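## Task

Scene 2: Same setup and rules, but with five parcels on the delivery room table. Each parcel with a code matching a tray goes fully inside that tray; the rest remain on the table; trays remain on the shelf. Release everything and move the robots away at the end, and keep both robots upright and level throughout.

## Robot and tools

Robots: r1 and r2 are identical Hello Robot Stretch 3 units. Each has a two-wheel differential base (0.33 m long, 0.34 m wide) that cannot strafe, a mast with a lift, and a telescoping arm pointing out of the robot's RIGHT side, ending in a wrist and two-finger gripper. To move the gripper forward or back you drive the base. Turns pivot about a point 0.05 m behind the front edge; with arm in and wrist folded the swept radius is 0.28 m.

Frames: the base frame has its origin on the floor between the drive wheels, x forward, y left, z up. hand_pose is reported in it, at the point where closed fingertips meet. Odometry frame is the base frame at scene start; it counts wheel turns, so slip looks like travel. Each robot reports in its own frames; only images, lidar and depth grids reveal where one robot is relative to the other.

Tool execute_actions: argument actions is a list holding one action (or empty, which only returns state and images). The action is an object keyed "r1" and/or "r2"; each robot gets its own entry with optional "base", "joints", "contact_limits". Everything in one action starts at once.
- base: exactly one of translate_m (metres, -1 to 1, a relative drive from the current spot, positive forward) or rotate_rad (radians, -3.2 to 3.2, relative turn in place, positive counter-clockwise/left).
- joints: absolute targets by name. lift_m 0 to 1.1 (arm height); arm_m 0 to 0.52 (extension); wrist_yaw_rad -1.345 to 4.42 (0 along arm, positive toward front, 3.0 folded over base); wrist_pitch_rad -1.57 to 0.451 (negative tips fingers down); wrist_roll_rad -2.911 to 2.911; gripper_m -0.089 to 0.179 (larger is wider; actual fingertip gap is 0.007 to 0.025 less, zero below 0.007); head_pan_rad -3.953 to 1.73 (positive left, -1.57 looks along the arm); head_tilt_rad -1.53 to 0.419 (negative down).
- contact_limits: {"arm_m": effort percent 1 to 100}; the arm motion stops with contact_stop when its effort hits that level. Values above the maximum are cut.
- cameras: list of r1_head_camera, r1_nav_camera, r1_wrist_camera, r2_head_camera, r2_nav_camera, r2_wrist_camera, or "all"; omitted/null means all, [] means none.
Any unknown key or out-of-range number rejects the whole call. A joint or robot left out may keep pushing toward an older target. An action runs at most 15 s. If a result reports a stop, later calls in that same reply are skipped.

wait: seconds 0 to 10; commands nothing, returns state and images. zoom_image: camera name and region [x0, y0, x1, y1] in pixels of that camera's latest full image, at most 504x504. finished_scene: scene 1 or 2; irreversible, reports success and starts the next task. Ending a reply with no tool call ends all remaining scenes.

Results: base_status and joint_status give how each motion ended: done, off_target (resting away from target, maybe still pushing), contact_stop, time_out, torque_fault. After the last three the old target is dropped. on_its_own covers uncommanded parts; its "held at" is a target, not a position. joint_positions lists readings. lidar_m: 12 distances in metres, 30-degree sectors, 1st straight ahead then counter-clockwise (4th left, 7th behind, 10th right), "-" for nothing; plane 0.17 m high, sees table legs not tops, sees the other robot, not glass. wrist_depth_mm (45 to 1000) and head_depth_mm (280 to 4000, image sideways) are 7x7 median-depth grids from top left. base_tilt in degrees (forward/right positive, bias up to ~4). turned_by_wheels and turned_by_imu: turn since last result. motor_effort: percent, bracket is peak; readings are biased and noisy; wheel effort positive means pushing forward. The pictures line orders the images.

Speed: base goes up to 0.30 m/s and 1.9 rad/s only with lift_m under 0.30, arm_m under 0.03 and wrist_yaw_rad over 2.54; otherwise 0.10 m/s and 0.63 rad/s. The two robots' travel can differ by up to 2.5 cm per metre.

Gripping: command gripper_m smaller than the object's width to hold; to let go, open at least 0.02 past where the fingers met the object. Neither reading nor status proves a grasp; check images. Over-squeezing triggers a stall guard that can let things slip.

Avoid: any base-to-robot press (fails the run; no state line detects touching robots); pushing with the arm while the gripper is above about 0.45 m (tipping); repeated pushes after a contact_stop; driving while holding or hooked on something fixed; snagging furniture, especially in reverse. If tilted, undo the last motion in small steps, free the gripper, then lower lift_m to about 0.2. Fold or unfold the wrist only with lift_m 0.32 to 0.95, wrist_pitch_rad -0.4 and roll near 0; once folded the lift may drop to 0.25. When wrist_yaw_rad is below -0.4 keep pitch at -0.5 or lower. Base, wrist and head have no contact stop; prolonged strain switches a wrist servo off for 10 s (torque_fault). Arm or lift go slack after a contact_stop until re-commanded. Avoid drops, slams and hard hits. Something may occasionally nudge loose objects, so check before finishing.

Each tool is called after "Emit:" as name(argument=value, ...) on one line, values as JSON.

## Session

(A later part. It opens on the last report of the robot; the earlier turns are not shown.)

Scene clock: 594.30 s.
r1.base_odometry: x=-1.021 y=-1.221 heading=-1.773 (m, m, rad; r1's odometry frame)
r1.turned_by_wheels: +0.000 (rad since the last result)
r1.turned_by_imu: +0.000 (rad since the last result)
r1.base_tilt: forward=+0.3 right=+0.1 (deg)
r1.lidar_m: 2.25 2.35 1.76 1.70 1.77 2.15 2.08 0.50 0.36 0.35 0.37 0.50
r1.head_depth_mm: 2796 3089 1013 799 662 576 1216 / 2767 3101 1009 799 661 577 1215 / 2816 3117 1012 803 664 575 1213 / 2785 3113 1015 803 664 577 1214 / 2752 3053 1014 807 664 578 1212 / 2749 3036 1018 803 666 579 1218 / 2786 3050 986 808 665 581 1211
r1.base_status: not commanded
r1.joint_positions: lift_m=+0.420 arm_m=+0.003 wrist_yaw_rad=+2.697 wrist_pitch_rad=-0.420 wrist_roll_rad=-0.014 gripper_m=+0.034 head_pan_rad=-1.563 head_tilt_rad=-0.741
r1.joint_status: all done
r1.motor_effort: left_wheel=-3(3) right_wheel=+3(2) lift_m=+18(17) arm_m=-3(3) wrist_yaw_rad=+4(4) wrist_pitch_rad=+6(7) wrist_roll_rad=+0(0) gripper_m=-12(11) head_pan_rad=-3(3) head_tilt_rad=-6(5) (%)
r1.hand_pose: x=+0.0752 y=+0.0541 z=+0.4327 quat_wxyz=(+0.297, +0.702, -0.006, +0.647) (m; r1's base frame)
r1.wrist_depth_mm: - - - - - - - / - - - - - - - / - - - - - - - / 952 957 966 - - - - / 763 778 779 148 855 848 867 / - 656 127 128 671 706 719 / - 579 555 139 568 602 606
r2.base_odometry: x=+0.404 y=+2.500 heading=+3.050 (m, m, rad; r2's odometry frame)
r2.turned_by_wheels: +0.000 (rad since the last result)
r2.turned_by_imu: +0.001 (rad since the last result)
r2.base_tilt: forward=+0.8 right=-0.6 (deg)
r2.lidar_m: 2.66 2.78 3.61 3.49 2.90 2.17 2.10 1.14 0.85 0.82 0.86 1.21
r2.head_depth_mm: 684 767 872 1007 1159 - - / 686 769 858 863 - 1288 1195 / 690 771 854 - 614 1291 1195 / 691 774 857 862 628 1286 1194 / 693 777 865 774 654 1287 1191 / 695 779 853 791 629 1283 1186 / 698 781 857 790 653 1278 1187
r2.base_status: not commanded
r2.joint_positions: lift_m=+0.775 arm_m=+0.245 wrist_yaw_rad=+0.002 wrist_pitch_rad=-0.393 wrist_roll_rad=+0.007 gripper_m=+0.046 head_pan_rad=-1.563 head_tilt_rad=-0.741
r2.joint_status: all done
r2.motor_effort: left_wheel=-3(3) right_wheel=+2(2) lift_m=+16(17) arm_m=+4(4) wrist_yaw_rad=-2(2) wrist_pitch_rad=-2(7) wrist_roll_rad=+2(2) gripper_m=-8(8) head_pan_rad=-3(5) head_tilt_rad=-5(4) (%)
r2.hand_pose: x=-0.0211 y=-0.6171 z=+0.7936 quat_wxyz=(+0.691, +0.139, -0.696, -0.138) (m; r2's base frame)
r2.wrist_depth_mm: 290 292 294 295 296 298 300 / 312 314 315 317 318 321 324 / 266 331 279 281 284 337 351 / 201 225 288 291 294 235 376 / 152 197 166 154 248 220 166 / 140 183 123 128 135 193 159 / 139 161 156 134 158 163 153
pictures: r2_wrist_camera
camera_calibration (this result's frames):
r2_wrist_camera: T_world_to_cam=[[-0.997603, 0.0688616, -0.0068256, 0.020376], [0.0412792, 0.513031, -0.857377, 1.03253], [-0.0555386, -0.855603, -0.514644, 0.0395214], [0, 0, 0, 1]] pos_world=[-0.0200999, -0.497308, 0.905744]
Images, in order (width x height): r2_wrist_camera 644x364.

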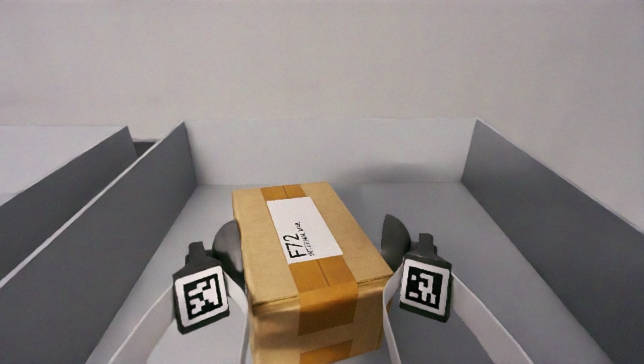

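Emit:
execute_actions(actions=[{"r1":{"joints":{"lift_m":0.29}},"r2":{"joints":{"gripper_m":0.115,"lift_m":0.781}}}], cameras=["r2_wrist_camera","r2_head_camera"])

Scene clock: 598.67 s.
r1.base_odometry: x=-1.021 y=-1.221 heading=-1.773 (m, m, rad; r1's odometry frame)
r1.turned_by_wheels: +0.000 (rad since the last result)
r1.turned_by_imu: -0.001 (rad since the last result)
r1.base_tilt: forward=+0.3 right=+0.1 (deg)
r1.lidar_m: 2.25 2.34 1.76 1.70 1.77 2.15 2.08 0.50 0.37 0.35 0.36 0.50
r1.head_depth_mm: 2772 3081 1013 799 662 575 1210 / 2754 3081 1009 799 662 577 1211 / 2771 3075 1015 803 664 576 1210 / 2777 3052 1019 805 663 577 1216 / 2770 3044 1020 804 663 578 1215 / 2768 3017 1019 807 667 578 1217 / 2751 3054 985 804 668 579 1223
r1.base_status: not commanded
r1.joint_positions: lift_m=+0.290 arm_m=+0.003 wrist_yaw_rad=+2.697 wrist_pitch_rad=-0.420 wrist_roll_rad=-0.014 gripper_m=+0.034 head_pan_rad=-1.563 head_tilt_rad=-0.741
r1.joint_status: all done
r1.motor_effort: left_wheel=-3(3) right_wheel=+2(2) lift_m=+18(23) arm_m=-3(3) wrist_yaw_rad=+4(4) wrist_pitch_rad=+6(6) wrist_roll_rad=+0(0) gripper_m=-11(11) head_pan_rad=-2(2) head_tilt_rad=-5(5) (%)
r1.hand_pose: x=+0.0752 y=+0.0541 z=+0.3027 quat_wxyz=(+0.297, +0.702, -0.006, +0.647) (m; r1's base frame)
r1.wrist_depth_mm: - - - - - - - / - - - - - - - / 915 929 937 - - - - / 718 732 764 760 771 781 818 / 594 597 594 148 637 644 657 / - 507 127 128 517 533 541 / - - 144 140 445 464 460
r2.base_odometry: x=+0.404 y=+2.500 heading=+3.050 (m, m, rad; r2's odometry frame)
r2.turned_by_wheels: +0.000 (rad since the last result)
r2.turned_by_imu: +0.001 (rad since the last result)
r2.base_tilt: forward=+1.0 right=-0.6 (deg)
r2.lidar_m: 2.66 2.79 3.62 3.50 2.90 2.17 2.11 1.13 0.85 0.82 0.86 1.21
r2.head_depth_mm: 686 766 869 1003 1129 - - / 686 768 857 861 - 1291 1199 / 688 772 853 - 615 1288 1197 / 690 771 854 808 626 1292 1189 / 692 775 865 773 655 1286 1191 / 695 780 854 790 628 1283 1185 / 697 781 856 788 654 1277 1185
r2.base_status: not commanded
r2.joint_positions: lift_m=+0.781 arm_m=+0.245 wrist_yaw_rad=+0.002 wrist_pitch_rad=-0.413 wrist_roll_rad=+0.007 gripper_m=+0.115 head_pan_rad=-1.563 head_tilt_rad=-0.741
r2.joint_status: all done
r2.motor_effort: left_wheel=-3(3) right_wheel=+2(2) lift_m=+24(22) arm_m=+3(4) wrist_yaw_rad=-2(2) wrist_pitch_rad=+4(4) wrist_roll_rad=+1(1) gripper_m=+1(83) head_pan_rad=-4(4) head_tilt_rad=-3(3) (%)
r2.hand_pose: x=-0.0211 y=-0.6148 z=+0.7946 quat_wxyz=(+0.690, +0.145, -0.694, -0.145) (m; r2's base frame)
r2.wrist_depth_mm: 290 292 294 297 296 299 303 / 315 314 318 320 321 323 326 / 270 331 280 284 287 339 356 / 202 215 292 296 299 234 383 / 152 191 216 157 234 220 166 / 140 172 180 130 180 194 159 / 135 159 159 135 159 159 154
pictures: r2_head_camera (sideways: a quarter turn clockwise sets it upright), r2_wrist_camera
camera_calibration (this result's frames):
r2_head_camera: T_world_to_cam=[[-0.0397675, 0.66677, -0.744201, 0.991212], [0.999147, 0.0182191, -0.0370675, 0.0441676], [-0.0111568, -0.74504, -0.666926, 0.825527], [0, 0, 0, 1]] pos_world=[0.00449838, -0.0466649, 1.28986]
r2_wrist_camera: T_world_to_cam=[[-0.997603, 0.0689854, -0.00545854, 0.0192053], [0.0412659, 0.529716, -0.847171, 1.03433], [-0.055551, -0.845365, -0.531293, 0.0616062], [0, 0, 0, 1]] pos_world=[-0.0201008, -0.497144, 0.909086]
Images, in order (width x height): r2_head_camera 896x504, r2_wrist_camera 644x364.

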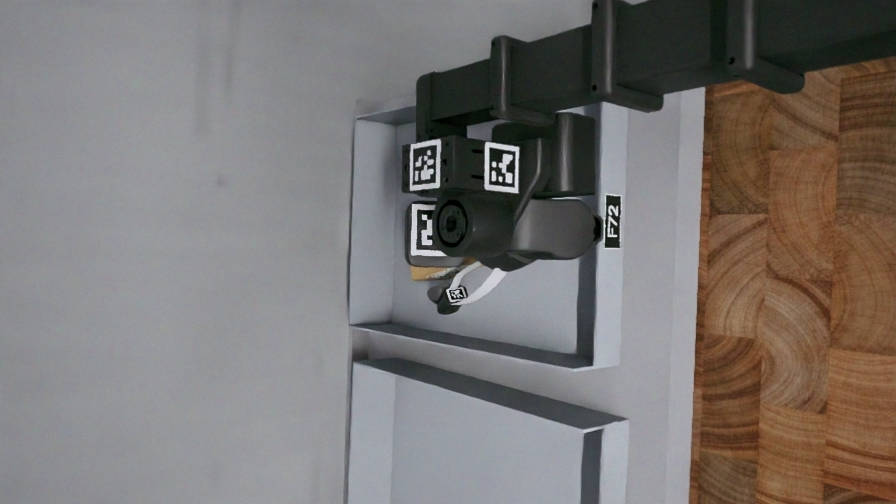

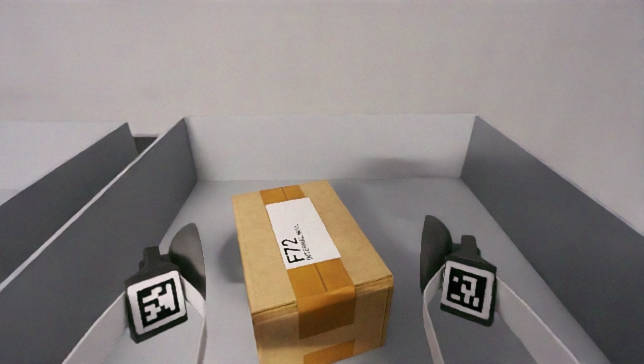

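Emit:
execute_actions(actions=[{"r1":{"base":{"translate_m":-0.5}},"r2":{"joints":{"lift_m":0.9,"arm_m":0.0}}}], cameras=["r2_wrist_camera","r2_head_camera"])

Scene clock: 607.40 s.
r1.base_odometry: x=-0.921 y=-0.732 heading=-1.773 (m, m, rad; r1's odometry frame)
r1.turned_by_wheels: +0.000 (rad since the last result)
r1.turned_by_imu: -0.004 (rad since the last result)
r1.base_tilt: forward=+0.3 right=+0.1 (deg)
r1.lidar_m: 1.38 2.40 1.76 1.70 1.77 1.64 1.58 1.64 2.25 0.35 0.35 0.50
r1.head_depth_mm: 2784 3073 2517 1967 1632 1393 1214 / 2820 3068 2544 1975 1631 1394 1216 / 2794 3058 2487 1986 1642 1391 1216 / 2760 3054 2516 1982 1650 1397 1211 / 2755 3042 1015 829 681 593 844 / 2736 2990 1019 803 666 579 1218 / 2737 3037 1020 803 666 580 1222
r1.base_status: done
r1.joint_positions: lift_m=+0.290 arm_m=+0.003 wrist_yaw_rad=+2.697 wrist_pitch_rad=-0.420 wrist_roll_rad=-0.014 gripper_m=+0.034 head_pan_rad=-1.563 head_tilt_rad=-0.741
r1.joint_status: not commanded
r1.motor_effort: left_wheel=-3(11) right_wheel=+2(6) lift_m=+18(18) arm_m=-3(3) wrist_yaw_rad=+3(4) wrist_pitch_rad=+6(6) wrist_roll_rad=+0(0) gripper_m=-11(12) head_pan_rad=-3(1) head_tilt_rad=-5(6) (%)
r1.hand_pose: x=+0.0751 y=+0.0541 z=+0.3027 quat_wxyz=(+0.296, +0.702, -0.006, +0.647) (m; r1's base frame)
r1.wrist_depth_mm: - - - - - - - / - - - - - - - / 903 934 981 - - - - / 726 716 752 756 784 783 818 / 591 600 617 148 634 633 657 / - 509 126 128 532 541 538 / - - 145 139 442 465 473
r2.base_odometry: x=+0.404 y=+2.500 heading=+3.050 (m, m, rad; r2's odometry frame)
r2.turned_by_wheels: +0.000 (rad since the last result)
r2.turned_by_imu: +0.002 (rad since the last result)
r2.base_tilt: forward=+0.8 right=-0.7 (deg)
r2.lidar_m: 2.66 2.79 3.62 3.50 2.89 2.16 2.11 1.14 0.85 0.82 0.86 1.21
r2.head_depth_mm: 684 765 869 1006 1130 - - / 686 768 856 801 644 - - / 689 771 852 799 - - - / 691 774 856 743 691 - 1193 / 693 777 866 774 639 1284 1189 / 695 779 852 793 629 1281 1191 / 698 781 856 789 652 1277 1185
r2.base_status: not commanded
r2.joint_positions: lift_m=+0.900 arm_m=+0.000 wrist_yaw_rad=+0.002 wrist_pitch_rad=-0.413 wrist_roll_rad=+0.007 gripper_m=+0.115 head_pan_rad=-1.563 head_tilt_rad=-0.741
r2.joint_status: all done
r2.motor_effort: left_wheel=-3(2) right_wheel=+2(1) lift_m=+24(25) arm_m=-4(4) wrist_yaw_rad=-2(2) wrist_pitch_rad=+4(5) wrist_roll_rad=+1(2) gripper_m=+1(1) head_pan_rad=-4(5) head_tilt_rad=-5(4) (%)
r2.hand_pose: x=-0.0212 y=-0.3702 z=+0.9135 quat_wxyz=(+0.690, +0.145, -0.694, -0.145) (m; r2's base frame)
r2.wrist_depth_mm: 510 510 514 519 524 528 526 / 551 551 563 553 563 567 569 / 590 595 595 584 601 613 622 / 488 542 510 511 571 679 686 / 419 423 401 409 423 744 757 / 347 345 346 347 347 845 845 / 302 279 277 278 279 291 969
pictures: r2_head_camera (sideways: a quarter turn clockwise sets it upright), r2_wrist_camera
camera_calibration (this result's frames):
r2_head_camera: T_world_to_cam=[[-0.0397675, 0.666773, -0.744199, 0.991209], [0.999147, 0.0182191, -0.0370674, 0.0441676], [-0.011157, -0.745038, -0.666929, 0.82553], [0, 0, 0, 1]] pos_world=[0.00449838, -0.0466648, 1.28986]
r2_wrist_camera: T_world_to_cam=[[-0.997592, 0.0691278, -0.00552819, 0.00307717], [0.0414283, 0.53013, -0.846904, 1.00542], [-0.0556139, -0.845094, -0.531717, 0.332028], [0, 0, 0, 1]] pos_world=[-0.0201175, -0.252619, 1.02805]
Images, in order (width x height): r2_head_camera 896x504, r2_wrist_camera 644x364.

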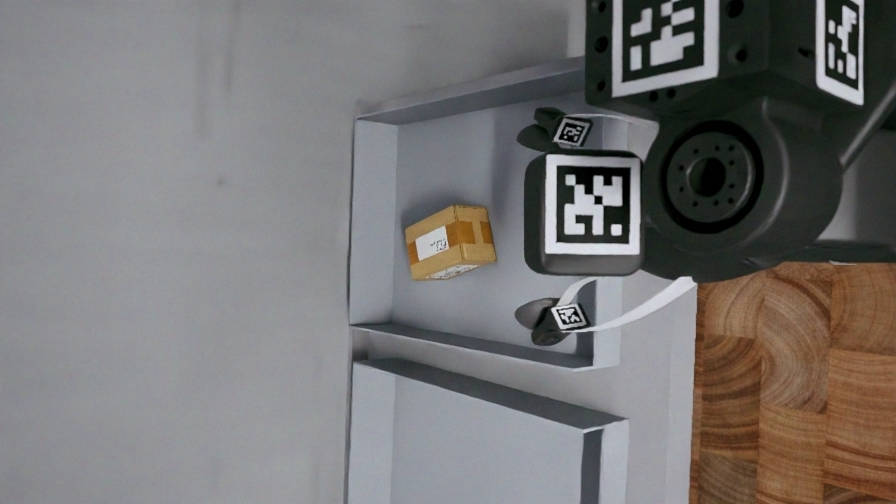

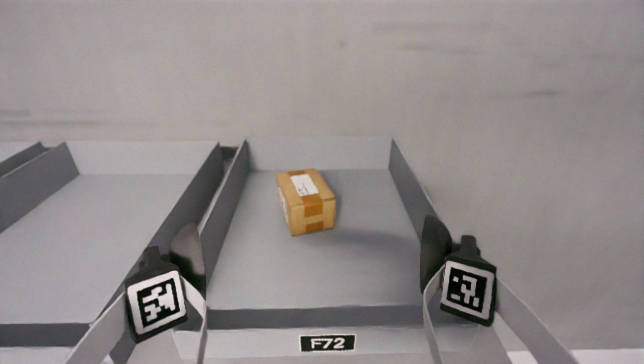

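Emit:
execute_actions(actions=[{"r1":{"base":{"translate_m":-0.86}},"r2":{"base":{"rotate_rad":1.47},"joints":{"wrist_yaw_rad":2.7,"gripper_m":0.05,"head_pan_rad":0.0,"head_tilt_rad":-0.3}}}], cameras=["r2_head_camera","r1_nav_camera"])

Scene clock: 635.67 s.
r1.base_odometry: x=-0.748 y=+0.111 heading=-1.773 (m, m, rad; r1's odometry frame)
r1.turned_by_wheels: +0.000 (rad since the last result)
r1.turned_by_imu: -0.007 (rad since the last result)
r1.base_tilt: forward=+0.2 right=+0.1 (deg)
r1.lidar_m: 1.34 2.42 1.77 1.70 1.03 0.75 0.72 0.75 1.02 2.72 1.36 1.00
r1.head_depth_mm: 2149 2188 2210 1990 1618 1391 1223 / 2697 2989 2502 1967 1630 1386 1215 / 2763 3021 2510 1984 1638 1390 1213 / 2782 3023 2499 1966 1624 1403 1215 / 2759 3051 2530 1977 1631 1399 1213 / 2757 3027 2519 1982 1640 1389 1222 / 2763 3061 2518 1980 1650 1402 1218
r1.base_status: done
r1.joint_positions: lift_m=+0.290 arm_m=+0.003 wrist_yaw_rad=+2.697 wrist_pitch_rad=-0.420 wrist_roll_rad=-0.014 gripper_m=+0.034 head_pan_rad=-1.563 head_tilt_rad=-0.741
r1.joint_status: not commanded
r1.motor_effort: left_wheel=-2(11) right_wheel=+1(5) lift_m=+18(18) arm_m=-3(3) wrist_yaw_rad=+3(4) wrist_pitch_rad=+7(6) wrist_roll_rad=+0(0) gripper_m=-11(11) head_pan_rad=-3(2) head_tilt_rad=-5(5) (%)
r1.hand_pose: x=+0.0751 y=+0.0541 z=+0.3027 quat_wxyz=(+0.296, +0.702, -0.006, +0.647) (m; r1's base frame)
r1.wrist_depth_mm: - - - - - - - / - - - - - - - / 920 930 962 - - - - / 715 733 755 779 777 785 807 / 594 595 613 148 641 641 653 / - 503 127 128 525 543 559 / - - 144 139 436 466 471
r2.base_odometry: x=+0.404 y=+2.500 heading=-1.763 (m, m, rad; r2's odometry frame)
r2.turned_by_wheels: +1.470 (rad since the last result)
r2.turned_by_imu: +1.460 (rad since the last result)
r2.base_tilt: forward=+0.8 right=-0.7 (deg)
r2.lidar_m: 3.50 3.24 2.25 2.11 1.27 0.88 0.82 0.84 1.09 2.51 2.71 3.48
r2.head_depth_mm: 3131 3249 3482 3596 2855 2068 1602 / 3129 3270 3411 3568 2859 2064 1609 / 3066 3204 3364 3591 2835 2054 1604 / 2995 3242 3381 3551 2831 2043 1599 / 2992 3185 3314 3477 2795 2042 1604 / 2967 3131 3264 3439 2829 2039 1595 / 2956 3097 3234 3425 2825 2027 1590
r2.base_status: done
r2.joint_positions: lift_m=+0.900 arm_m=+0.000 wrist_yaw_rad=+2.697 wrist_pitch_rad=-0.413 wrist_roll_rad=+0.008 gripper_m=+0.050 head_pan_rad=-0.007 head_tilt_rad=-0.310
r2.joint_status: all done
r2.motor_effort: left_wheel=-3(8) right_wheel=+2(3) lift_m=+24(24) arm_m=-4(4) wrist_yaw_rad=+3(5) wrist_pitch_rad=+4(4) wrist_roll_rad=+1(2) gripper_m=+1(81) head_pan_rad=+5(54) head_tilt_rad=+4(28) (%)
r2.hand_pose: x=+0.0755 y=+0.0579 z=+0.9135 quat_wxyz=(+0.294, +0.709, -0.012, +0.640) (m; r2's base frame)
r2.wrist_depth_mm: - - - - - - - / - - - - - - - / - - - - - - - / - - - - - - - / - - - - - - - / - - - - - - - / - - - - - - -
pictures: r1_nav_camera (sideways: a quarter turn counterclockwise sets it upright), r2_head_camera (sideways: a quarter turn clockwise sets it upright)
camera_calibration (this result's frames):
r1_nav_camera: T_world_to_cam=[[0.0342509, -0.663603, 0.747301, -0.931017], [-0.998864, -0.0475096, 0.0035922, 0.0542282], [0.0331202, -0.746575, -0.664476, 0.82215], [0, 0, 0, 1]] pos_world=[0.058825, -0.00145291, 1.24185]
r2_head_camera: T_world_to_cam=[[-0.295301, -0.0325923, -0.954848, 1.26749], [0.0129064, 0.999191, -0.0380973, 0.0515459], [0.955317, -0.0235738, -0.294641, 0.335231], [0, 0, 0, 1]] pos_world=[0.0533744, -0.00229098, 1.311]
Images, in order (width x height): r1_nav_camera 672x504, r2_head_camera 896x504.

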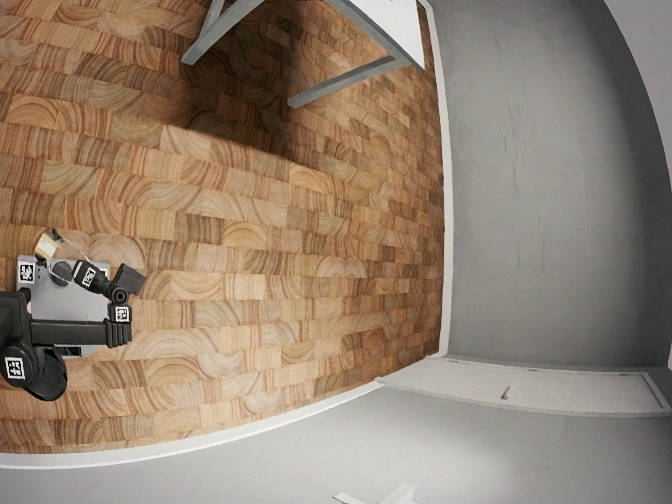

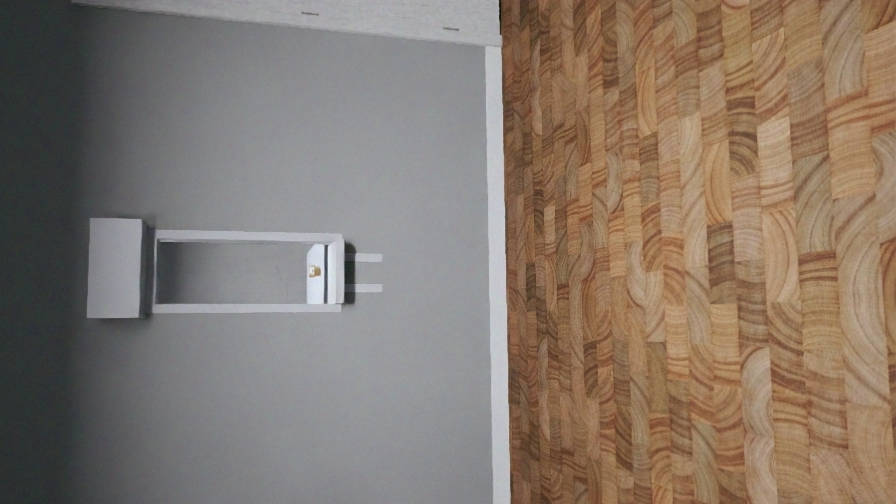

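Emit:
execute_actions(actions=[{"r1":{"base":{"rotate_rad":-1.59},"joints":{"lift_m":0.9,"head_tilt_rad":-0.59}},"r2":{"base":{"translate_m":0.5},"joints":{"lift_m":0.29}}}], cameras=["r2_head_camera","r1_nav_camera"])

Scene clock: 650.30 s.
r1.base_odometry: x=-0.748 y=+0.111 heading=+2.920 (m, m, rad; r1's odometry frame)
r1.turned_by_wheels: -1.590 (rad since the last result)
r1.turned_by_imu: -1.567 (rad since the last result)
r1.base_tilt: forward=+0.3 right=+0.0 (deg)
r1.lidar_m: 2.60 1.36 1.00 1.29 2.45 1.78 1.70 1.04 0.75 0.72 0.75 1.01
r1.head_depth_mm: 602 660 726 816 928 1037 - / 599 657 726 811 920 1062 - / 596 654 725 805 914 1057 - / 594 652 719 803 910 1030 - / 594 652 718 803 912 1046 - / 591 647 716 796 901 1042 1207 / 590 646 713 794 899 1036 1213
r1.base_status: done
r1.joint_positions: lift_m=+0.900 arm_m=+0.003 wrist_yaw_rad=+2.697 wrist_pitch_rad=-0.420 wrist_roll_rad=-0.014 gripper_m=+0.034 head_pan_rad=-1.563 head_tilt_rad=-0.596
r1.joint_status: all done
r1.motor_effort: left_wheel=+1(7) right_wheel=-3(8) lift_m=+34(36) arm_m=-4(3) wrist_yaw_rad=+3(3) wrist_pitch_rad=+6(6) wrist_roll_rad=+0(0) gripper_m=-11(11) head_pan_rad=-2(1) head_tilt_rad=+2(18) (%)
r1.hand_pose: x=+0.0751 y=+0.0541 z=+0.9119 quat_wxyz=(+0.296, +0.702, -0.006, +0.647) (m; r1's base frame)
r1.wrist_depth_mm: - - - - - - - / - - - - - - - / - - - - - - - / - - - - - - - / - - - 148 - - - / - - 127 128 - - - / - - - 140 - - -
r2.base_odometry: x=+0.308 y=+2.010 heading=-1.764 (m, m, rad; r2's odometry frame)
r2.turned_by_wheels: +0.000 (rad since the last result)
r2.turned_by_imu: +0.002 (rad since the last result)
r2.base_tilt: forward=+0.9 right=-0.7 (deg)
r2.lidar_m: 2.99 3.07 2.28 2.14 2.04 1.40 1.32 1.35 1.74 2.63 2.68 3.20
r2.head_depth_mm: 2667 2815 2958 3113 2872 2076 1613 / 2659 2764 2932 3086 2862 2063 1613 / 2654 2749 2889 3041 2877 2062 1609 / 2478 - 2935 3018 2820 2048 1599 / 2557 2735 2876 2994 2831 2045 1605 / 2581 2665 2822 2943 2822 2030 1596 / 2520 2660 2797 2924 2814 2030 1592
r2.base_status: done
r2.joint_positions: lift_m=+0.290 arm_m=+0.000 wrist_yaw_rad=+2.697 wrist_pitch_rad=-0.414 wrist_roll_rad=+0.008 gripper_m=+0.050 head_pan_rad=-0.007 head_tilt_rad=-0.310
r2.joint_status: all done
r2.motor_effort: left_wheel=-3(4) right_wheel=+2(4) lift_m=+18(23) arm_m=-4(4) wrist_yaw_rad=+3(2) wrist_pitch_rad=+4(4) wrist_roll_rad=+1(1) gripper_m=+0(1) head_pan_rad=+5(4) head_tilt_rad=+3(4) (%)
r2.hand_pose: x=+0.0754 y=+0.0579 z=+0.3038 quat_wxyz=(+0.294, +0.709, -0.012, +0.640) (m; r2's base frame)
r2.wrist_depth_mm: - - - - - - - / - - - - - - - / - - - - - - - / 839 841 838 840 844 859 861 / 673 666 696 654 675 664 664 / - 544 - 543 560 541 540 / - 474 474 460 458 460 462
pictures: r1_nav_camera (sideways: a quarter turn counterclockwise sets it upright), r2_head_camera (sideways: a quarter turn clockwise sets it upright)
camera_calibration (this result's frames):
r1_nav_camera: T_world_to_cam=[[0.033354, -0.548715, 0.835344, -1.04578], [-0.998873, -0.0465356, 0.00931553, 0.0467759], [0.0337617, -0.834713, -0.549649, 0.672768], [0, 0, 0, 1]] pos_world=[0.0588906, -0.0100924, 1.24294]
r2_head_camera: T_world_to_cam=[[-0.294945, -0.0325948, -0.954958, 1.26763], [0.0129206, 0.999191, -0.0380952, 0.051543], [0.955427, -0.0235746, -0.294285, 0.334767], [0, 0, 0, 1]] pos_world=[0.053371, -0.00229096, 1.31102]
Images, in order (width x height): r1_nav_camera 672x504, r2_head_camera 896x504.

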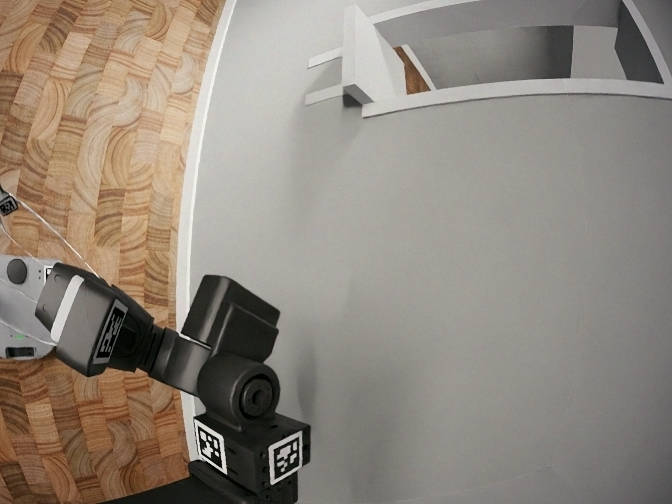

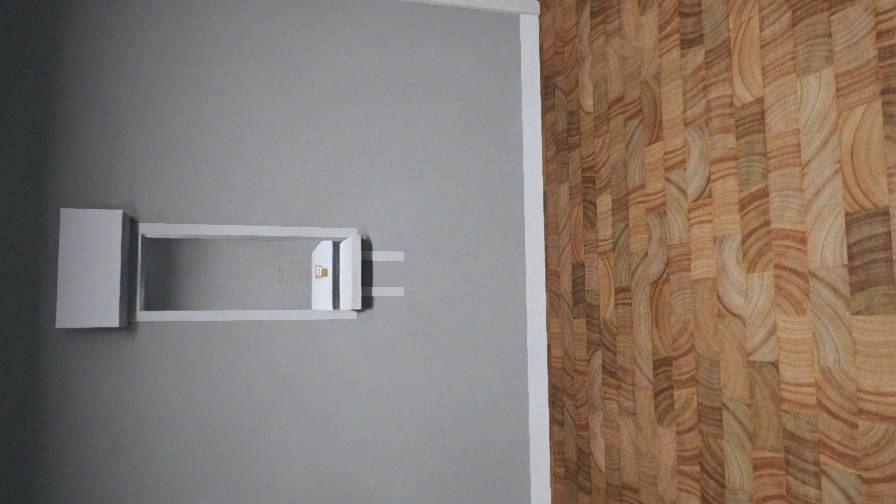

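Emit:
execute_actions(actions=[{"r1":{"base":{"translate_m":0.4},"joints":{"wrist_yaw_rad":0.0}},"r2":{"base":{"translate_m":1.0}}}], cameras=["r2_head_camera","r1_wrist_camera"])

Scene clock: 657.80 s.
r1.base_odometry: x=-1.138 y=+0.199 heading=+2.921 (m, m, rad; r1's odometry frame)
r1.turned_by_wheels: +0.000 (rad since the last result)
r1.turned_by_imu: +0.001 (rad since the last result)
r1.base_tilt: forward=+0.3 right=+0.1 (deg)
r1.lidar_m: 2.68 2.78 1.11 0.94 3.03 2.18 2.10 1.03 0.75 0.72 0.74 1.01
r1.head_depth_mm: 597 654 725 809 917 1028 - / 594 652 722 808 911 1033 - / 593 650 716 804 898 - - / 593 646 716 799 908 - 1218 / 589 646 713 785 905 1040 1218 / 595 - 974 734 895 1032 1214 / - - 3434 736 894 1028 1211
r1.base_status: done
r1.joint_positions: lift_m=+0.900 arm_m=+0.003 wrist_yaw_rad=+0.003 wrist_pitch_rad=-0.420 wrist_roll_rad=-0.014 gripper_m=+0.034 head_pan_rad=-1.563 head_tilt_rad=-0.596
r1.joint_status: all done
r1.motor_effort: left_wheel=+0(6) right_wheel=-3(4) lift_m=+34(33) arm_m=-3(3) wrist_yaw_rad=-4(7) wrist_pitch_rad=+6(7) wrist_roll_rad=+0(0) gripper_m=-11(11) head_pan_rad=-2(2) head_tilt_rad=+3(2) (%)
r1.hand_pose: x=-0.0208 y=-0.3725 z=+0.9119 quat_wxyz=(+0.697, +0.150, -0.686, -0.145) (m; r1's base frame)
r1.wrist_depth_mm: 541 - 422 423 415 422 415 / 398 413 446 457 458 453 457 / 498 377 504 490 493 500 492 / 550 546 539 538 547 541 547 / 607 615 588 148 598 594 598 / 689 676 127 128 665 680 674 / 780 796 759 139 819 773 752
r2.base_odometry: x=+0.116 y=+1.028 heading=-1.764 (m, m, rad; r2's odometry frame)
r2.turned_by_wheels: +0.000 (rad since the last result)
r2.turned_by_imu: +0.002 (rad since the last result)
r2.base_tilt: forward=+0.8 right=-0.8 (deg)
r2.lidar_m: 2.01 2.05 2.35 2.22 2.27 2.45 2.32 2.36 2.70 2.53 2.57 2.13
r2.head_depth_mm: 1787 1872 1979 2083 2206 2045 1614 / 1769 1862 1960 2057 2183 2072 1608 / 1763 1834 1931 2036 2144 2061 1611 / 1722 - - 2016 2120 2047 1604 / 1724 - - 2007 2093 2039 1597 / 1707 1786 1875 1980 2071 2044 1595 / 1694 1766 1868 1958 2056 2024 1594
r2.base_status: done
r2.joint_positions: lift_m=+0.290 arm_m=+0.000 wrist_yaw_rad=+2.698 wrist_pitch_rad=-0.414 wrist_roll_rad=+0.008 gripper_m=+0.050 head_pan_rad=-0.007 head_tilt_rad=-0.309
r2.joint_status: not commanded
r2.motor_effort: left_wheel=-3(7) right_wheel=+2(5) lift_m=+18(18) arm_m=-4(4) wrist_yaw_rad=+1(3) wrist_pitch_rad=+5(5) wrist_roll_rad=+1(1) gripper_m=+1(0) head_pan_rad=+5(4) head_tilt_rad=+4(2) (%)
r2.hand_pose: x=+0.0753 y=+0.0579 z=+0.3037 quat_wxyz=(+0.294, +0.709, -0.011, +0.640) (m; r2's base frame)
r2.wrist_depth_mm: - - - - - - - / - - - - - - - / - - - - - - - / 848 847 841 855 848 849 856 / 661 665 693 665 665 661 659 / - 549 - 544 554 541 543 / - 479 475 463 464 460 459
pictures: r1_wrist_camera, r2_head_camera (sideways: a quarter turn clockwise sets it upright)
camera_calibration (this result's frames):
r1_wrist_camera: T_world_to_cam=[[-0.997107, -0.0314505, 0.0691941, -0.104689], [-0.0752009, 0.540398, -0.838042, 1.00263], [-0.0110355, -0.840822, -0.5412, 0.34497], [0, 0, 0, 1]] pos_world=[-0.0251814, -0.255051, 1.03418]
r2_head_camera: T_world_to_cam=[[-0.294357, -0.0326198, -0.955139, 1.26787], [0.0128729, 0.999191, -0.0380915, 0.0515386], [0.955609, -0.0235079, -0.293699, 0.334004], [0, 0, 0, 1]] pos_world=[0.0533656, -0.00228756, 1.31105]
Images, in order (width x height): r1_wrist_camera 644x364, r2_head_camera 896x504.

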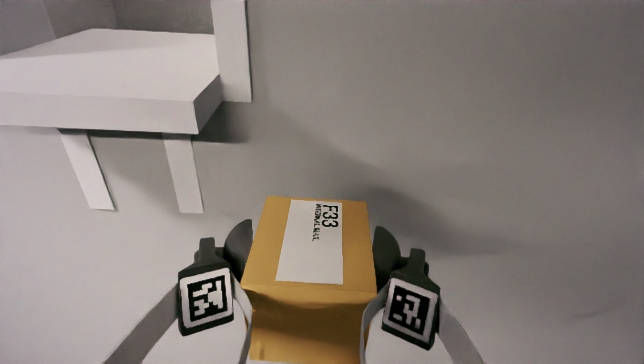

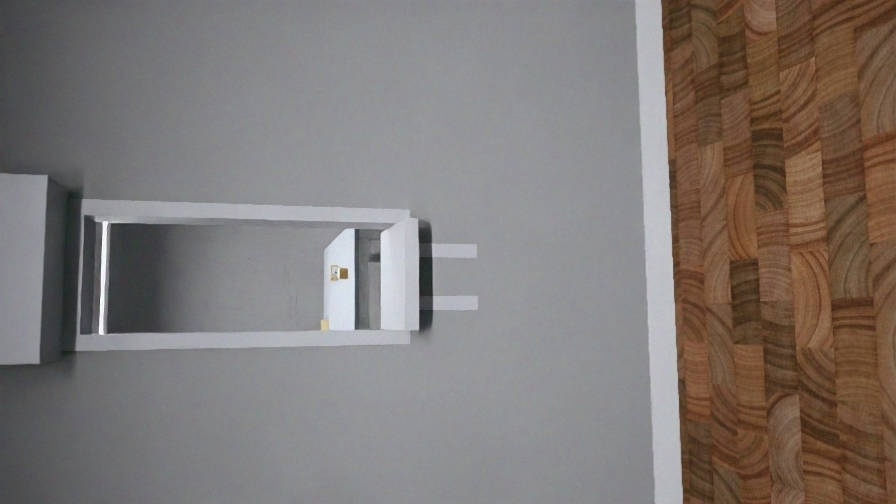

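Emit:
execute_actions(actions=[{"r1":{"base":{"translate_m":0.265},"joints":{"lift_m":0.945}},"r2":{"base":{"translate_m":0.7}}}], cameras=["r2_head_camera","r1_wrist_camera","r1_head_camera"])

Scene clock: 663.20 s.
r1.base_odometry: x=-1.397 y=+0.257 heading=+2.921 (m, m, rad; r1's odometry frame)
r1.turned_by_wheels: +0.000 (rad since the last result)
r1.turned_by_imu: +0.001 (rad since the last result)
r1.base_tilt: forward=+0.2 right=+0.1 (deg)
r1.lidar_m: 2.42 2.51 1.00 1.12 0.98 2.46 2.36 1.02 0.75 0.71 0.74 1.01
r1.head_depth_mm: 588 648 722 804 896 - - / 685 699 731 765 894 - - / - - 2250 729 873 - - / - - 2288 728 868 1042 1225 / - - 3456 732 897 1033 1215 / - - 789 763 896 1032 1216 / 583 631 705 789 889 1024 1210
r1.base_status: done
r1.joint_positions: lift_m=+0.945 arm_m=+0.003 wrist_yaw_rad=+0.003 wrist_pitch_rad=-0.420 wrist_roll_rad=-0.014 gripper_m=+0.034 head_pan_rad=-1.563 head_tilt_rad=-0.596
r1.joint_status: all done
r1.motor_effort: left_wheel=+1(6) right_wheel=-2(3) lift_m=+34(35) arm_m=-3(3) wrist_yaw_rad=-3(4) wrist_pitch_rad=+7(7) wrist_roll_rad=+1(1) gripper_m=-11(11) head_pan_rad=-2(3) head_tilt_rad=+1(3) (%)
r1.hand_pose: x=-0.0209 y=-0.3725 z=+0.9569 quat_wxyz=(+0.697, +0.150, -0.686, -0.146) (m; r1's base frame)
r1.wrist_depth_mm: 420 421 - - 488 414 418 / 461 460 538 606 472 451 449 / 500 491 407 417 468 492 489 / 554 542 537 401 539 537 539 / 609 604 579 148 592 607 599 / 690 683 127 128 674 668 665 / 799 793 756 139 796 761 775
r2.base_odometry: x=-0.018 y=+0.341 heading=-1.764 (m, m, rad; r2's odometry frame)
r2.turned_by_wheels: +0.000 (rad since the last result)
r2.turned_by_imu: +0.001 (rad since the last result)
r2.base_tilt: forward=+0.8 right=-0.8 (deg)
r2.lidar_m: 1.31 1.34 1.73 2.27 2.32 3.02 3.01 3.07 2.66 2.48 1.99 1.40
r2.head_depth_mm: 1161 1211 1278 1347 1417 1510 1566 / 1147 1202 1266 1326 1406 1496 1547 / 1146 1213 1257 1312 1391 1477 1538 / - - - 1462 1366 1457 1521 / - - 3021 1463 1361 1443 1507 / 1105 1162 1213 1269 1346 1420 1496 / 1098 1144 1201 1261 1333 1409 1485
r2.base_status: done
r2.joint_positions: lift_m=+0.290 arm_m=+0.000 wrist_yaw_rad=+2.698 wrist_pitch_rad=-0.414 wrist_roll_rad=+0.008 gripper_m=+0.050 head_pan_rad=-0.007 head_tilt_rad=-0.309
r2.joint_status: not commanded
r2.motor_effort: left_wheel=-3(7) right_wheel=+2(6) lift_m=+18(18) arm_m=-4(4) wrist_yaw_rad=+3(2) wrist_pitch_rad=+5(5) wrist_roll_rad=+1(1) gripper_m=+1(0) head_pan_rad=+4(5) head_tilt_rad=+4(4) (%)
r2.hand_pose: x=+0.0753 y=+0.0579 z=+0.3037 quat_wxyz=(+0.294, +0.709, -0.011, +0.640) (m; r2's base frame)
r2.wrist_depth_mm: - - - - - - 1000 / - - - - - - - / - - - - - - - / 854 878 845 861 851 846 848 / 661 657 693 668 671 672 661 / - 542 - 539 551 546 547 / - 476 476 467 459 460 458
pictures: r1_head_camera (sideways: a quarter turn clockwise sets it upright), r1_wrist_camera, r2_head_camera (sideways: a quarter turn clockwise sets it upright)
camera_calibration (this result's frames):
r1_head_camera: T_world_to_cam=[[0.0273755, 0.547234, -0.836532, 1.11447], [0.999573, -0.023503, 0.017336, -0.0236456], [-0.0101742, -0.83665, -0.547644, 0.667593], [0, 0, 0, 1]] pos_world=[-0.0000815236, -0.0518916, 1.29831]
r1_wrist_camera: T_world_to_cam=[[-0.997121, -0.0309985, 0.0691942, -0.107736], [-0.074956, 0.540432, -0.838042, 1.04034], [-0.0114167, -0.840817, -0.5412, 0.369312], [0, 0, 0, 1]] pos_world=[-0.0252298, -0.255049, 1.07918]
r2_head_camera: T_world_to_cam=[[-0.294265, -0.032626, -0.955167, 1.2679], [0.0128577, 0.999192, -0.038091, 0.0515379], [0.955637, -0.0234901, -0.293608, 0.333884], [0, 0, 0, 1]] pos_world=[0.0533647, -0.00228666, 1.31105]
Images, in order (width x height): r1_head_camera 896x504, r1_wrist_camera 644x364, r2_head_camera 896x504.

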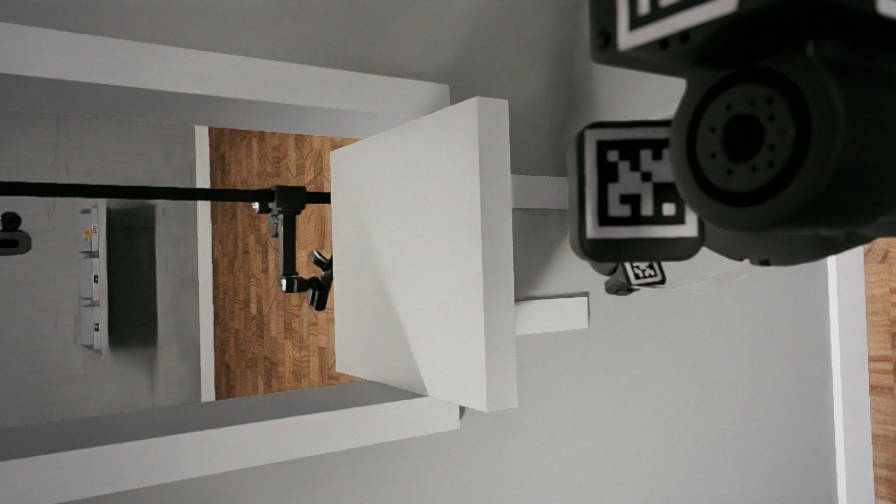

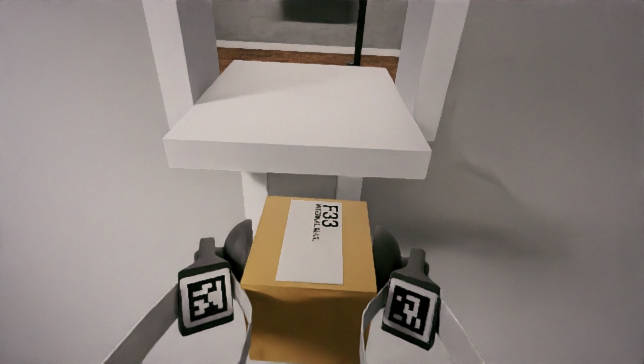

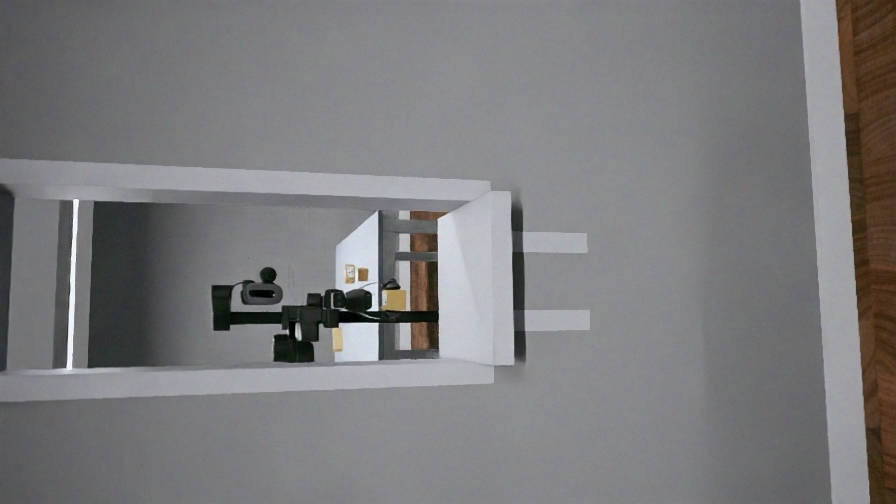

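Emit:
execute_actions(actions=[{"r1":{"joints":{"arm_m":0.43}},"r2":{"base":{"translate_m":0.675}}}], cameras=["r2_head_camera","r1_wrist_camera"])

Scene clock: 671.27 s.
r1.base_odometry: x=-1.397 y=+0.257 heading=+2.921 (m, m, rad; r1's odometry frame)
r1.turned_by_wheels: +0.000 (rad since the last result)
r1.turned_by_imu: -0.001 (rad since the last result)
r1.base_tilt: forward=+0.3 right=+0.1 (deg)
r1.lidar_m: 2.42 2.50 1.00 1.12 0.98 2.45 2.37 1.03 0.74 0.72 0.74 1.01
r1.head_depth_mm: 587 642 - 833 931 1058 1225 / 685 692 785 767 912 1055 1224 / - - - 728 899 1047 1212 / - - 3415 731 904 1045 1211 / - - 3427 733 896 1037 1218 / - - 795 766 892 1031 1221 / 583 632 705 790 891 1026 1204
r1.base_status: not commanded
r1.joint_positions: lift_m=+0.945 arm_m=+0.430 wrist_yaw_rad=+0.002 wrist_pitch_rad=-0.420 wrist_roll_rad=-0.014 gripper_m=+0.034 head_pan_rad=-1.563 head_tilt_rad=-0.596
r1.joint_status: all done
r1.motor_effort: left_wheel=+0(1) right_wheel=-3(2) lift_m=+34(34) arm_m=+4(4) wrist_yaw_rad=-2(3) wrist_pitch_rad=+6(7) wrist_roll_rad=+0(0) gripper_m=-11(11) head_pan_rad=-2(1) head_tilt_rad=+2(2) (%)
r1.hand_pose: x=-0.0211 y=-0.7987 z=+0.9569 quat_wxyz=(+0.697, +0.149, -0.686, -0.146) (m; r1's base frame)
r1.wrist_depth_mm: - - - - - - - / - - - - - - 155 / - - - - - - 154 / - 307 312 318 - - 153 / 239 252 255 147 274 249 152 / 208 212 126 127 221 209 151 / 181 184 177 139 186 193 149
r2.base_odometry: x=-0.148 y=-0.321 heading=-1.764 (m, m, rad; r2's odometry frame)
r2.turned_by_wheels: +0.000 (rad since the last result)
r2.turned_by_imu: +0.002 (rad since the last result)
r2.base_tilt: forward=+0.9 right=-0.7 (deg)
r2.lidar_m: 0.64 0.65 0.85 1.96 2.37 3.08 3.68 3.75 2.58 2.44 0.99 0.68
r2.head_depth_mm: 538 566 597 630 666 708 755 / 563 567 594 619 656 684 745 / - - - - 811 649 734 / - - - 2698 897 646 724 / - - 1494 832 779 645 715 / - - 1449 3601 2491 643 706 / 628 622 615 610 625 642 700
r2.base_status: done
r2.joint_positions: lift_m=+0.290 arm_m=+0.000 wrist_yaw_rad=+2.698 wrist_pitch_rad=-0.414 wrist_roll_rad=+0.008 gripper_m=+0.050 head_pan_rad=-0.007 head_tilt_rad=-0.309
r2.joint_status: not commanded
r2.motor_effort: left_wheel=-3(7) right_wheel=+1(6) lift_m=+18(18) arm_m=-4(4) wrist_yaw_rad=+2(3) wrist_pitch_rad=+5(4) wrist_roll_rad=+1(1) gripper_m=+1(0) head_pan_rad=+5(4) head_tilt_rad=+3(4) (%)
r2.hand_pose: x=+0.0753 y=+0.0578 z=+0.3037 quat_wxyz=(+0.295, +0.709, -0.011, +0.640) (m; r2's base frame)
r2.wrist_depth_mm: - - - - 743 578 470 / - - - - 797 601 486 / - - - - 821 639 500 / 860 846 863 841 799 642 524 / 663 667 698 655 683 633 538 / - 543 - 544 554 542 527 / - 476 473 455 458 462 462
pictures: r1_wrist_camera, r2_head_camera (sideways: a quarter turn clockwise sets it upright)
camera_calibration (this result's frames):
r1_wrist_camera: T_world_to_cam=[[-0.997152, -0.0299893, 0.0691942, -0.12037], [-0.074409, 0.540508, -0.838042, 1.27075], [-0.0122677, -0.840804, -0.5412, 0.0109105], [0, 0, 0, 1]] pos_world=[-0.0253378, -0.681286, 1.07918]
r2_head_camera: T_world_to_cam=[[-0.294158, -0.0326295, -0.9552, 1.26795], [0.0128527, 0.999192, -0.0380903, 0.0515371], [0.95567, -0.0234815, -0.293501, 0.333745], [0, 0, 0, 1]] pos_world=[0.0533637, -0.00228622, 1.31106]
Images, in order (width x height): r1_wrist_camera 644x364, r2_head_camera 896x504.

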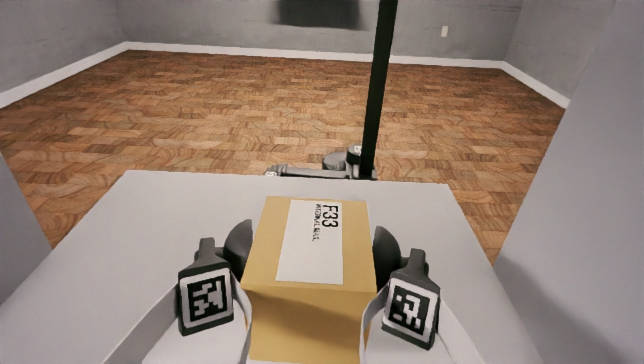

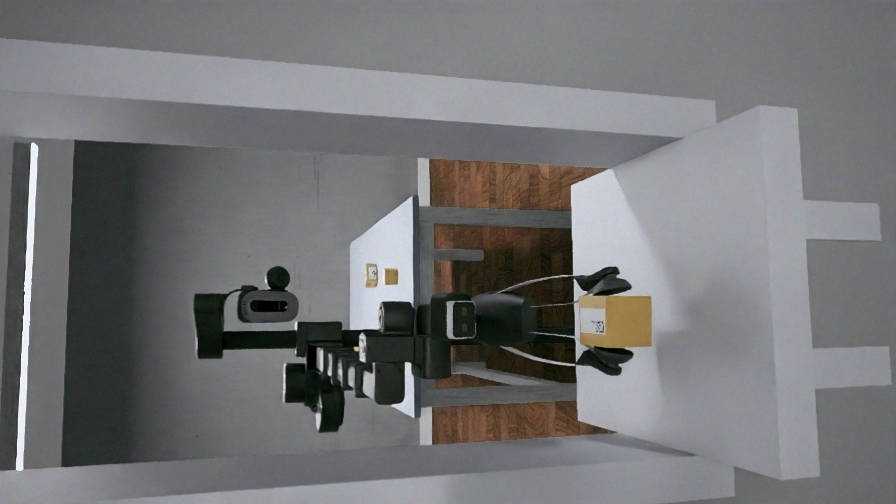

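Emit:
execute_actions(actions=[{"r1":{"joints":{"lift_m":0.917}},"r2":{"base":{"rotate_rad":1.694},"joints":{"lift_m":0.6,"head_pan_rad":-1.57,"head_tilt_rad":-0.5}}}], cameras=["r2_head_camera","r1_wrist_camera"])

Scene clock: 680.43 s.
r1.base_odometry: x=-1.397 y=+0.257 heading=+2.921 (m, m, rad; r1's odometry frame)
r1.turned_by_wheels: +0.000 (rad since the last result)
r1.turned_by_imu: -0.001 (rad since the last result)
r1.base_tilt: forward=+0.3 right=+0.1 (deg)
r1.lidar_m: 2.42 2.51 1.00 1.12 0.98 2.45 2.37 1.03 0.74 0.72 0.74 1.01
r1.head_depth_mm: 587 649 711 - 917 1056 1217 / 684 695 - 754 909 1055 1223 / - - - 728 903 1050 1209 / - - 1352 701 901 1042 1211 / - - 1360 731 899 1039 1214 / - - 793 766 896 1032 1212 / 582 632 705 786 891 1024 1205
r1.base_status: not commanded
r1.joint_positions: lift_m=+0.917 arm_m=+0.430 wrist_yaw_rad=+0.002 wrist_pitch_rad=-0.415 wrist_roll_rad=-0.014 gripper_m=+0.034 head_pan_rad=-1.563 head_tilt_rad=-0.596
r1.joint_status: all done
r1.motor_effort: left_wheel=+1(1) right_wheel=-2(2) lift_m=+16(32) arm_m=+3(4) wrist_yaw_rad=-2(2) wrist_pitch_rad=+5(6) wrist_roll_rad=+0(0) gripper_m=-12(11) head_pan_rad=-1(3) head_tilt_rad=+2(2) (%)
r1.hand_pose: x=-0.0211 y=-0.7993 z=+0.9308 quat_wxyz=(+0.697, +0.148, -0.687, -0.144) (m; r1's base frame)
r1.wrist_depth_mm: - - - - - - - / - - - - - - 155 / - - - 763 - - 154 / - 262 267 274 281 - 153 / 210 213 217 148 231 212 152 / 179 182 127 128 187 192 151 / 155 157 151 140 158 165 149
r2.base_odometry: x=-0.148 y=-0.321 heading=-0.070 (m, m, rad; r2's odometry frame)
r2.turned_by_wheels: +1.694 (rad since the last result)
r2.turned_by_imu: +1.681 (rad since the last result)
r2.base_tilt: forward=+0.9 right=-0.7 (deg)
r2.lidar_m: 2.32 2.44 3.46 3.69 3.34 2.50 2.13 0.88 0.66 0.64 0.68 0.95
r2.head_depth_mm: - - 674 665 688 795 895 / - - 3900 896 654 798 900 / - - 2351 846 652 803 905 / - 1418 840 806 652 806 911 / - - 2428 800 648 812 916 / 519 560 601 658 725 816 921 / 523 564 612 669 739 822 929
r2.base_status: done
r2.joint_positions: lift_m=+0.600 arm_m=+0.000 wrist_yaw_rad=+2.698 wrist_pitch_rad=-0.415 wrist_roll_rad=+0.008 gripper_m=+0.050 head_pan_rad=-1.563 head_tilt_rad=-0.494
r2.joint_status: all done
r2.motor_effort: left_wheel=-3(10) right_wheel=+3(5) lift_m=+24(26) arm_m=-4(4) wrist_yaw_rad=+2(3) wrist_pitch_rad=+5(5) wrist_roll_rad=+1(1) gripper_m=+0(1) head_pan_rad=-4(51) head_tilt_rad=-2(18) (%)
r2.hand_pose: x=+0.0753 y=+0.0578 z=+0.6132 quat_wxyz=(+0.295, +0.709, -0.011, +0.640) (m; r2's base frame)
r2.wrist_depth_mm: - - - - - - - / - - - - - - - / - - - - - - - / - - - - - - - / - - - - - - - / - 941 - 950 963 948 950 / - 816 798 800 797 791 806
pictures: r1_wrist_camera, r2_head_camera (sideways: a quarter turn clockwise sets it upright)
camera_calibration (this result's frames):
r1_wrist_camera: T_world_to_cam=[[-0.997153, -0.0296608, 0.0693238, -0.118436], [-0.0743981, 0.536583, -0.840561, 1.24837], [-0.0122663, -0.843326, -0.537262, -0.00941389], [0, 0, 0, 1]] pos_world=[-0.0253383, -0.681306, 1.05248]
r2_head_camera: T_world_to_cam=[[-0.0383211, 0.464743, -0.884616, 1.17427], [0.999216, 0.00905378, -0.0385291, 0.0460822], [-0.009897, -0.885399, -0.464726, 0.562459], [0, 0, 0, 1]] pos_world=[0.00451989, -0.0481501, 1.30194]
Images, in order (width x height): r1_wrist_camera 644x364, r2_head_camera 896x504.

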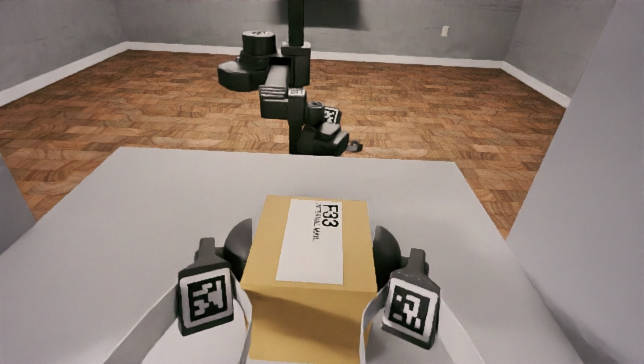

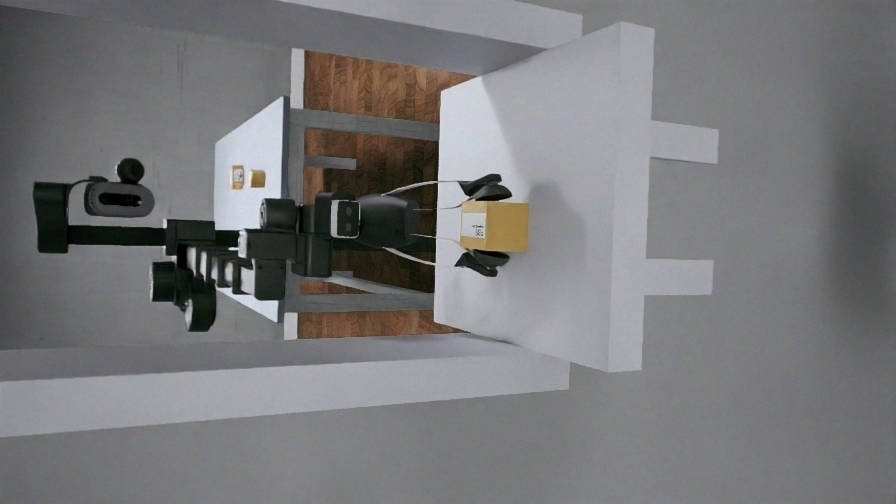

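Emit:
execute_actions(actions=[{"r1":{"joints":{"gripper_m":0.125}},"r2":{"joints":{"lift_m":0.72}}}], cameras=["r1_wrist_camera"])

Scene clock: 691.43 s.
r1.base_odometry: x=-1.397 y=+0.257 heading=+2.921 (m, m, rad; r1's odometry frame)
r1.turned_by_wheels: +0.000 (rad since the last result)
r1.turned_by_imu: -0.001 (rad since the last result)
r1.base_tilt: forward=+0.3 right=+0.1 (deg)
r1.lidar_m: 2.42 2.51 1.00 1.12 0.98 2.46 2.37 1.02 0.75 0.72 0.74 1.01
r1.head_depth_mm: 587 651 710 - 914 1058 1219 / 682 695 - 755 912 1052 1218 / - - - 727 904 1045 1212 / - - 1448 702 902 1046 1216 / - 1456 3420 732 896 1039 1226 / - - 791 767 894 1030 1213 / 583 630 705 789 893 1025 1206
r1.base_status: not commanded
r1.joint_positions: lift_m=+0.917 arm_m=+0.430 wrist_yaw_rad=+0.002 wrist_pitch_rad=-0.414 wrist_roll_rad=-0.014 gripper_m=+0.125 head_pan_rad=-1.563 head_tilt_rad=-0.596
r1.joint_status: all done
r1.motor_effort: left_wheel=+0(1) right_wheel=-2(2) lift_m=+17(16) arm_m=+3(3) wrist_yaw_rad=-2(2) wrist_pitch_rad=+5(5) wrist_roll_rad=+0(0) gripper_m=+0(79) head_pan_rad=-2(3) head_tilt_rad=+3(2) (%)
r1.hand_pose: x=-0.0211 y=-0.7995 z=+0.9310 quat_wxyz=(+0.697, +0.147, -0.687, -0.144) (m; r1's base frame)
r1.wrist_depth_mm: - - 774 - - - - / - - - 685 - - 155 / - - - - - - 155 / - 258 267 275 281 - 153 / 211 220 210 147 226 214 152 / 180 - 173 128 188 189 151 / - 152 155 141 162 - 149
r2.base_odometry: x=-0.148 y=-0.321 heading=-0.070 (m, m, rad; r2's odometry frame)
r2.turned_by_wheels: +0.000 (rad since the last result)
r2.turned_by_imu: +0.001 (rad since the last result)
r2.base_tilt: forward=+1.0 right=-0.7 (deg)
r2.lidar_m: 2.32 2.44 3.44 3.68 3.34 2.49 2.13 0.88 0.66 0.64 0.67 0.95
r2.head_depth_mm: - - 673 667 687 795 895 / - - 3889 895 653 799 902 / - - 2349 844 652 804 906 / - 1416 841 804 650 809 911 / - - 2422 782 648 811 915 / 518 560 602 658 723 819 922 / 523 564 613 669 736 823 929
r2.base_status: not commanded
r2.joint_positions: lift_m=+0.720 arm_m=+0.000 wrist_yaw_rad=+2.698 wrist_pitch_rad=-0.415 wrist_roll_rad=+0.008 gripper_m=+0.050 head_pan_rad=-1.563 head_tilt_rad=-0.494
r2.joint_status: all done
r2.motor_effort: left_wheel=-3(3) right_wheel=+2(2) lift_m=+24(23) arm_m=-4(4) wrist_yaw_rad=+2(2) wrist_pitch_rad=+5(5) wrist_roll_rad=+1(1) gripper_m=+0(1) head_pan_rad=-4(4) head_tilt_rad=-3(3) (%)
r2.hand_pose: x=+0.0753 y=+0.0578 z=+0.7332 quat_wxyz=(+0.295, +0.709, -0.011, +0.640) (m; r2's base frame)
r2.wrist_depth_mm: - - - - - - - / - - - - - - - / - - - - - - - / - - - - - - - / - - - - - - - / - - - - - - - / - 965 930 917 912 951 932
pictures: r1_wrist_camera
camera_calibration (this result's frames):
r1_wrist_camera: T_world_to_cam=[[-0.997153, -0.0296045, 0.0693504, -0.11843], [-0.0744015, 0.535822, -0.841047, 1.24842], [-0.0122607, -0.843812, -0.536499, -0.0105175], [0, 0, 0, 1]] pos_world=[-0.0253376, -0.681311, 1.05255]
Images, in order (width x height): r1_wrist_camera 644x364.

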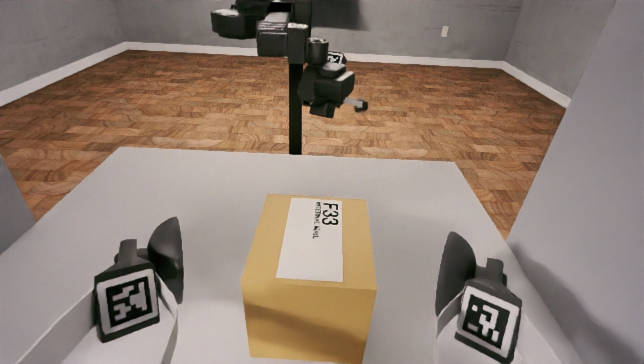

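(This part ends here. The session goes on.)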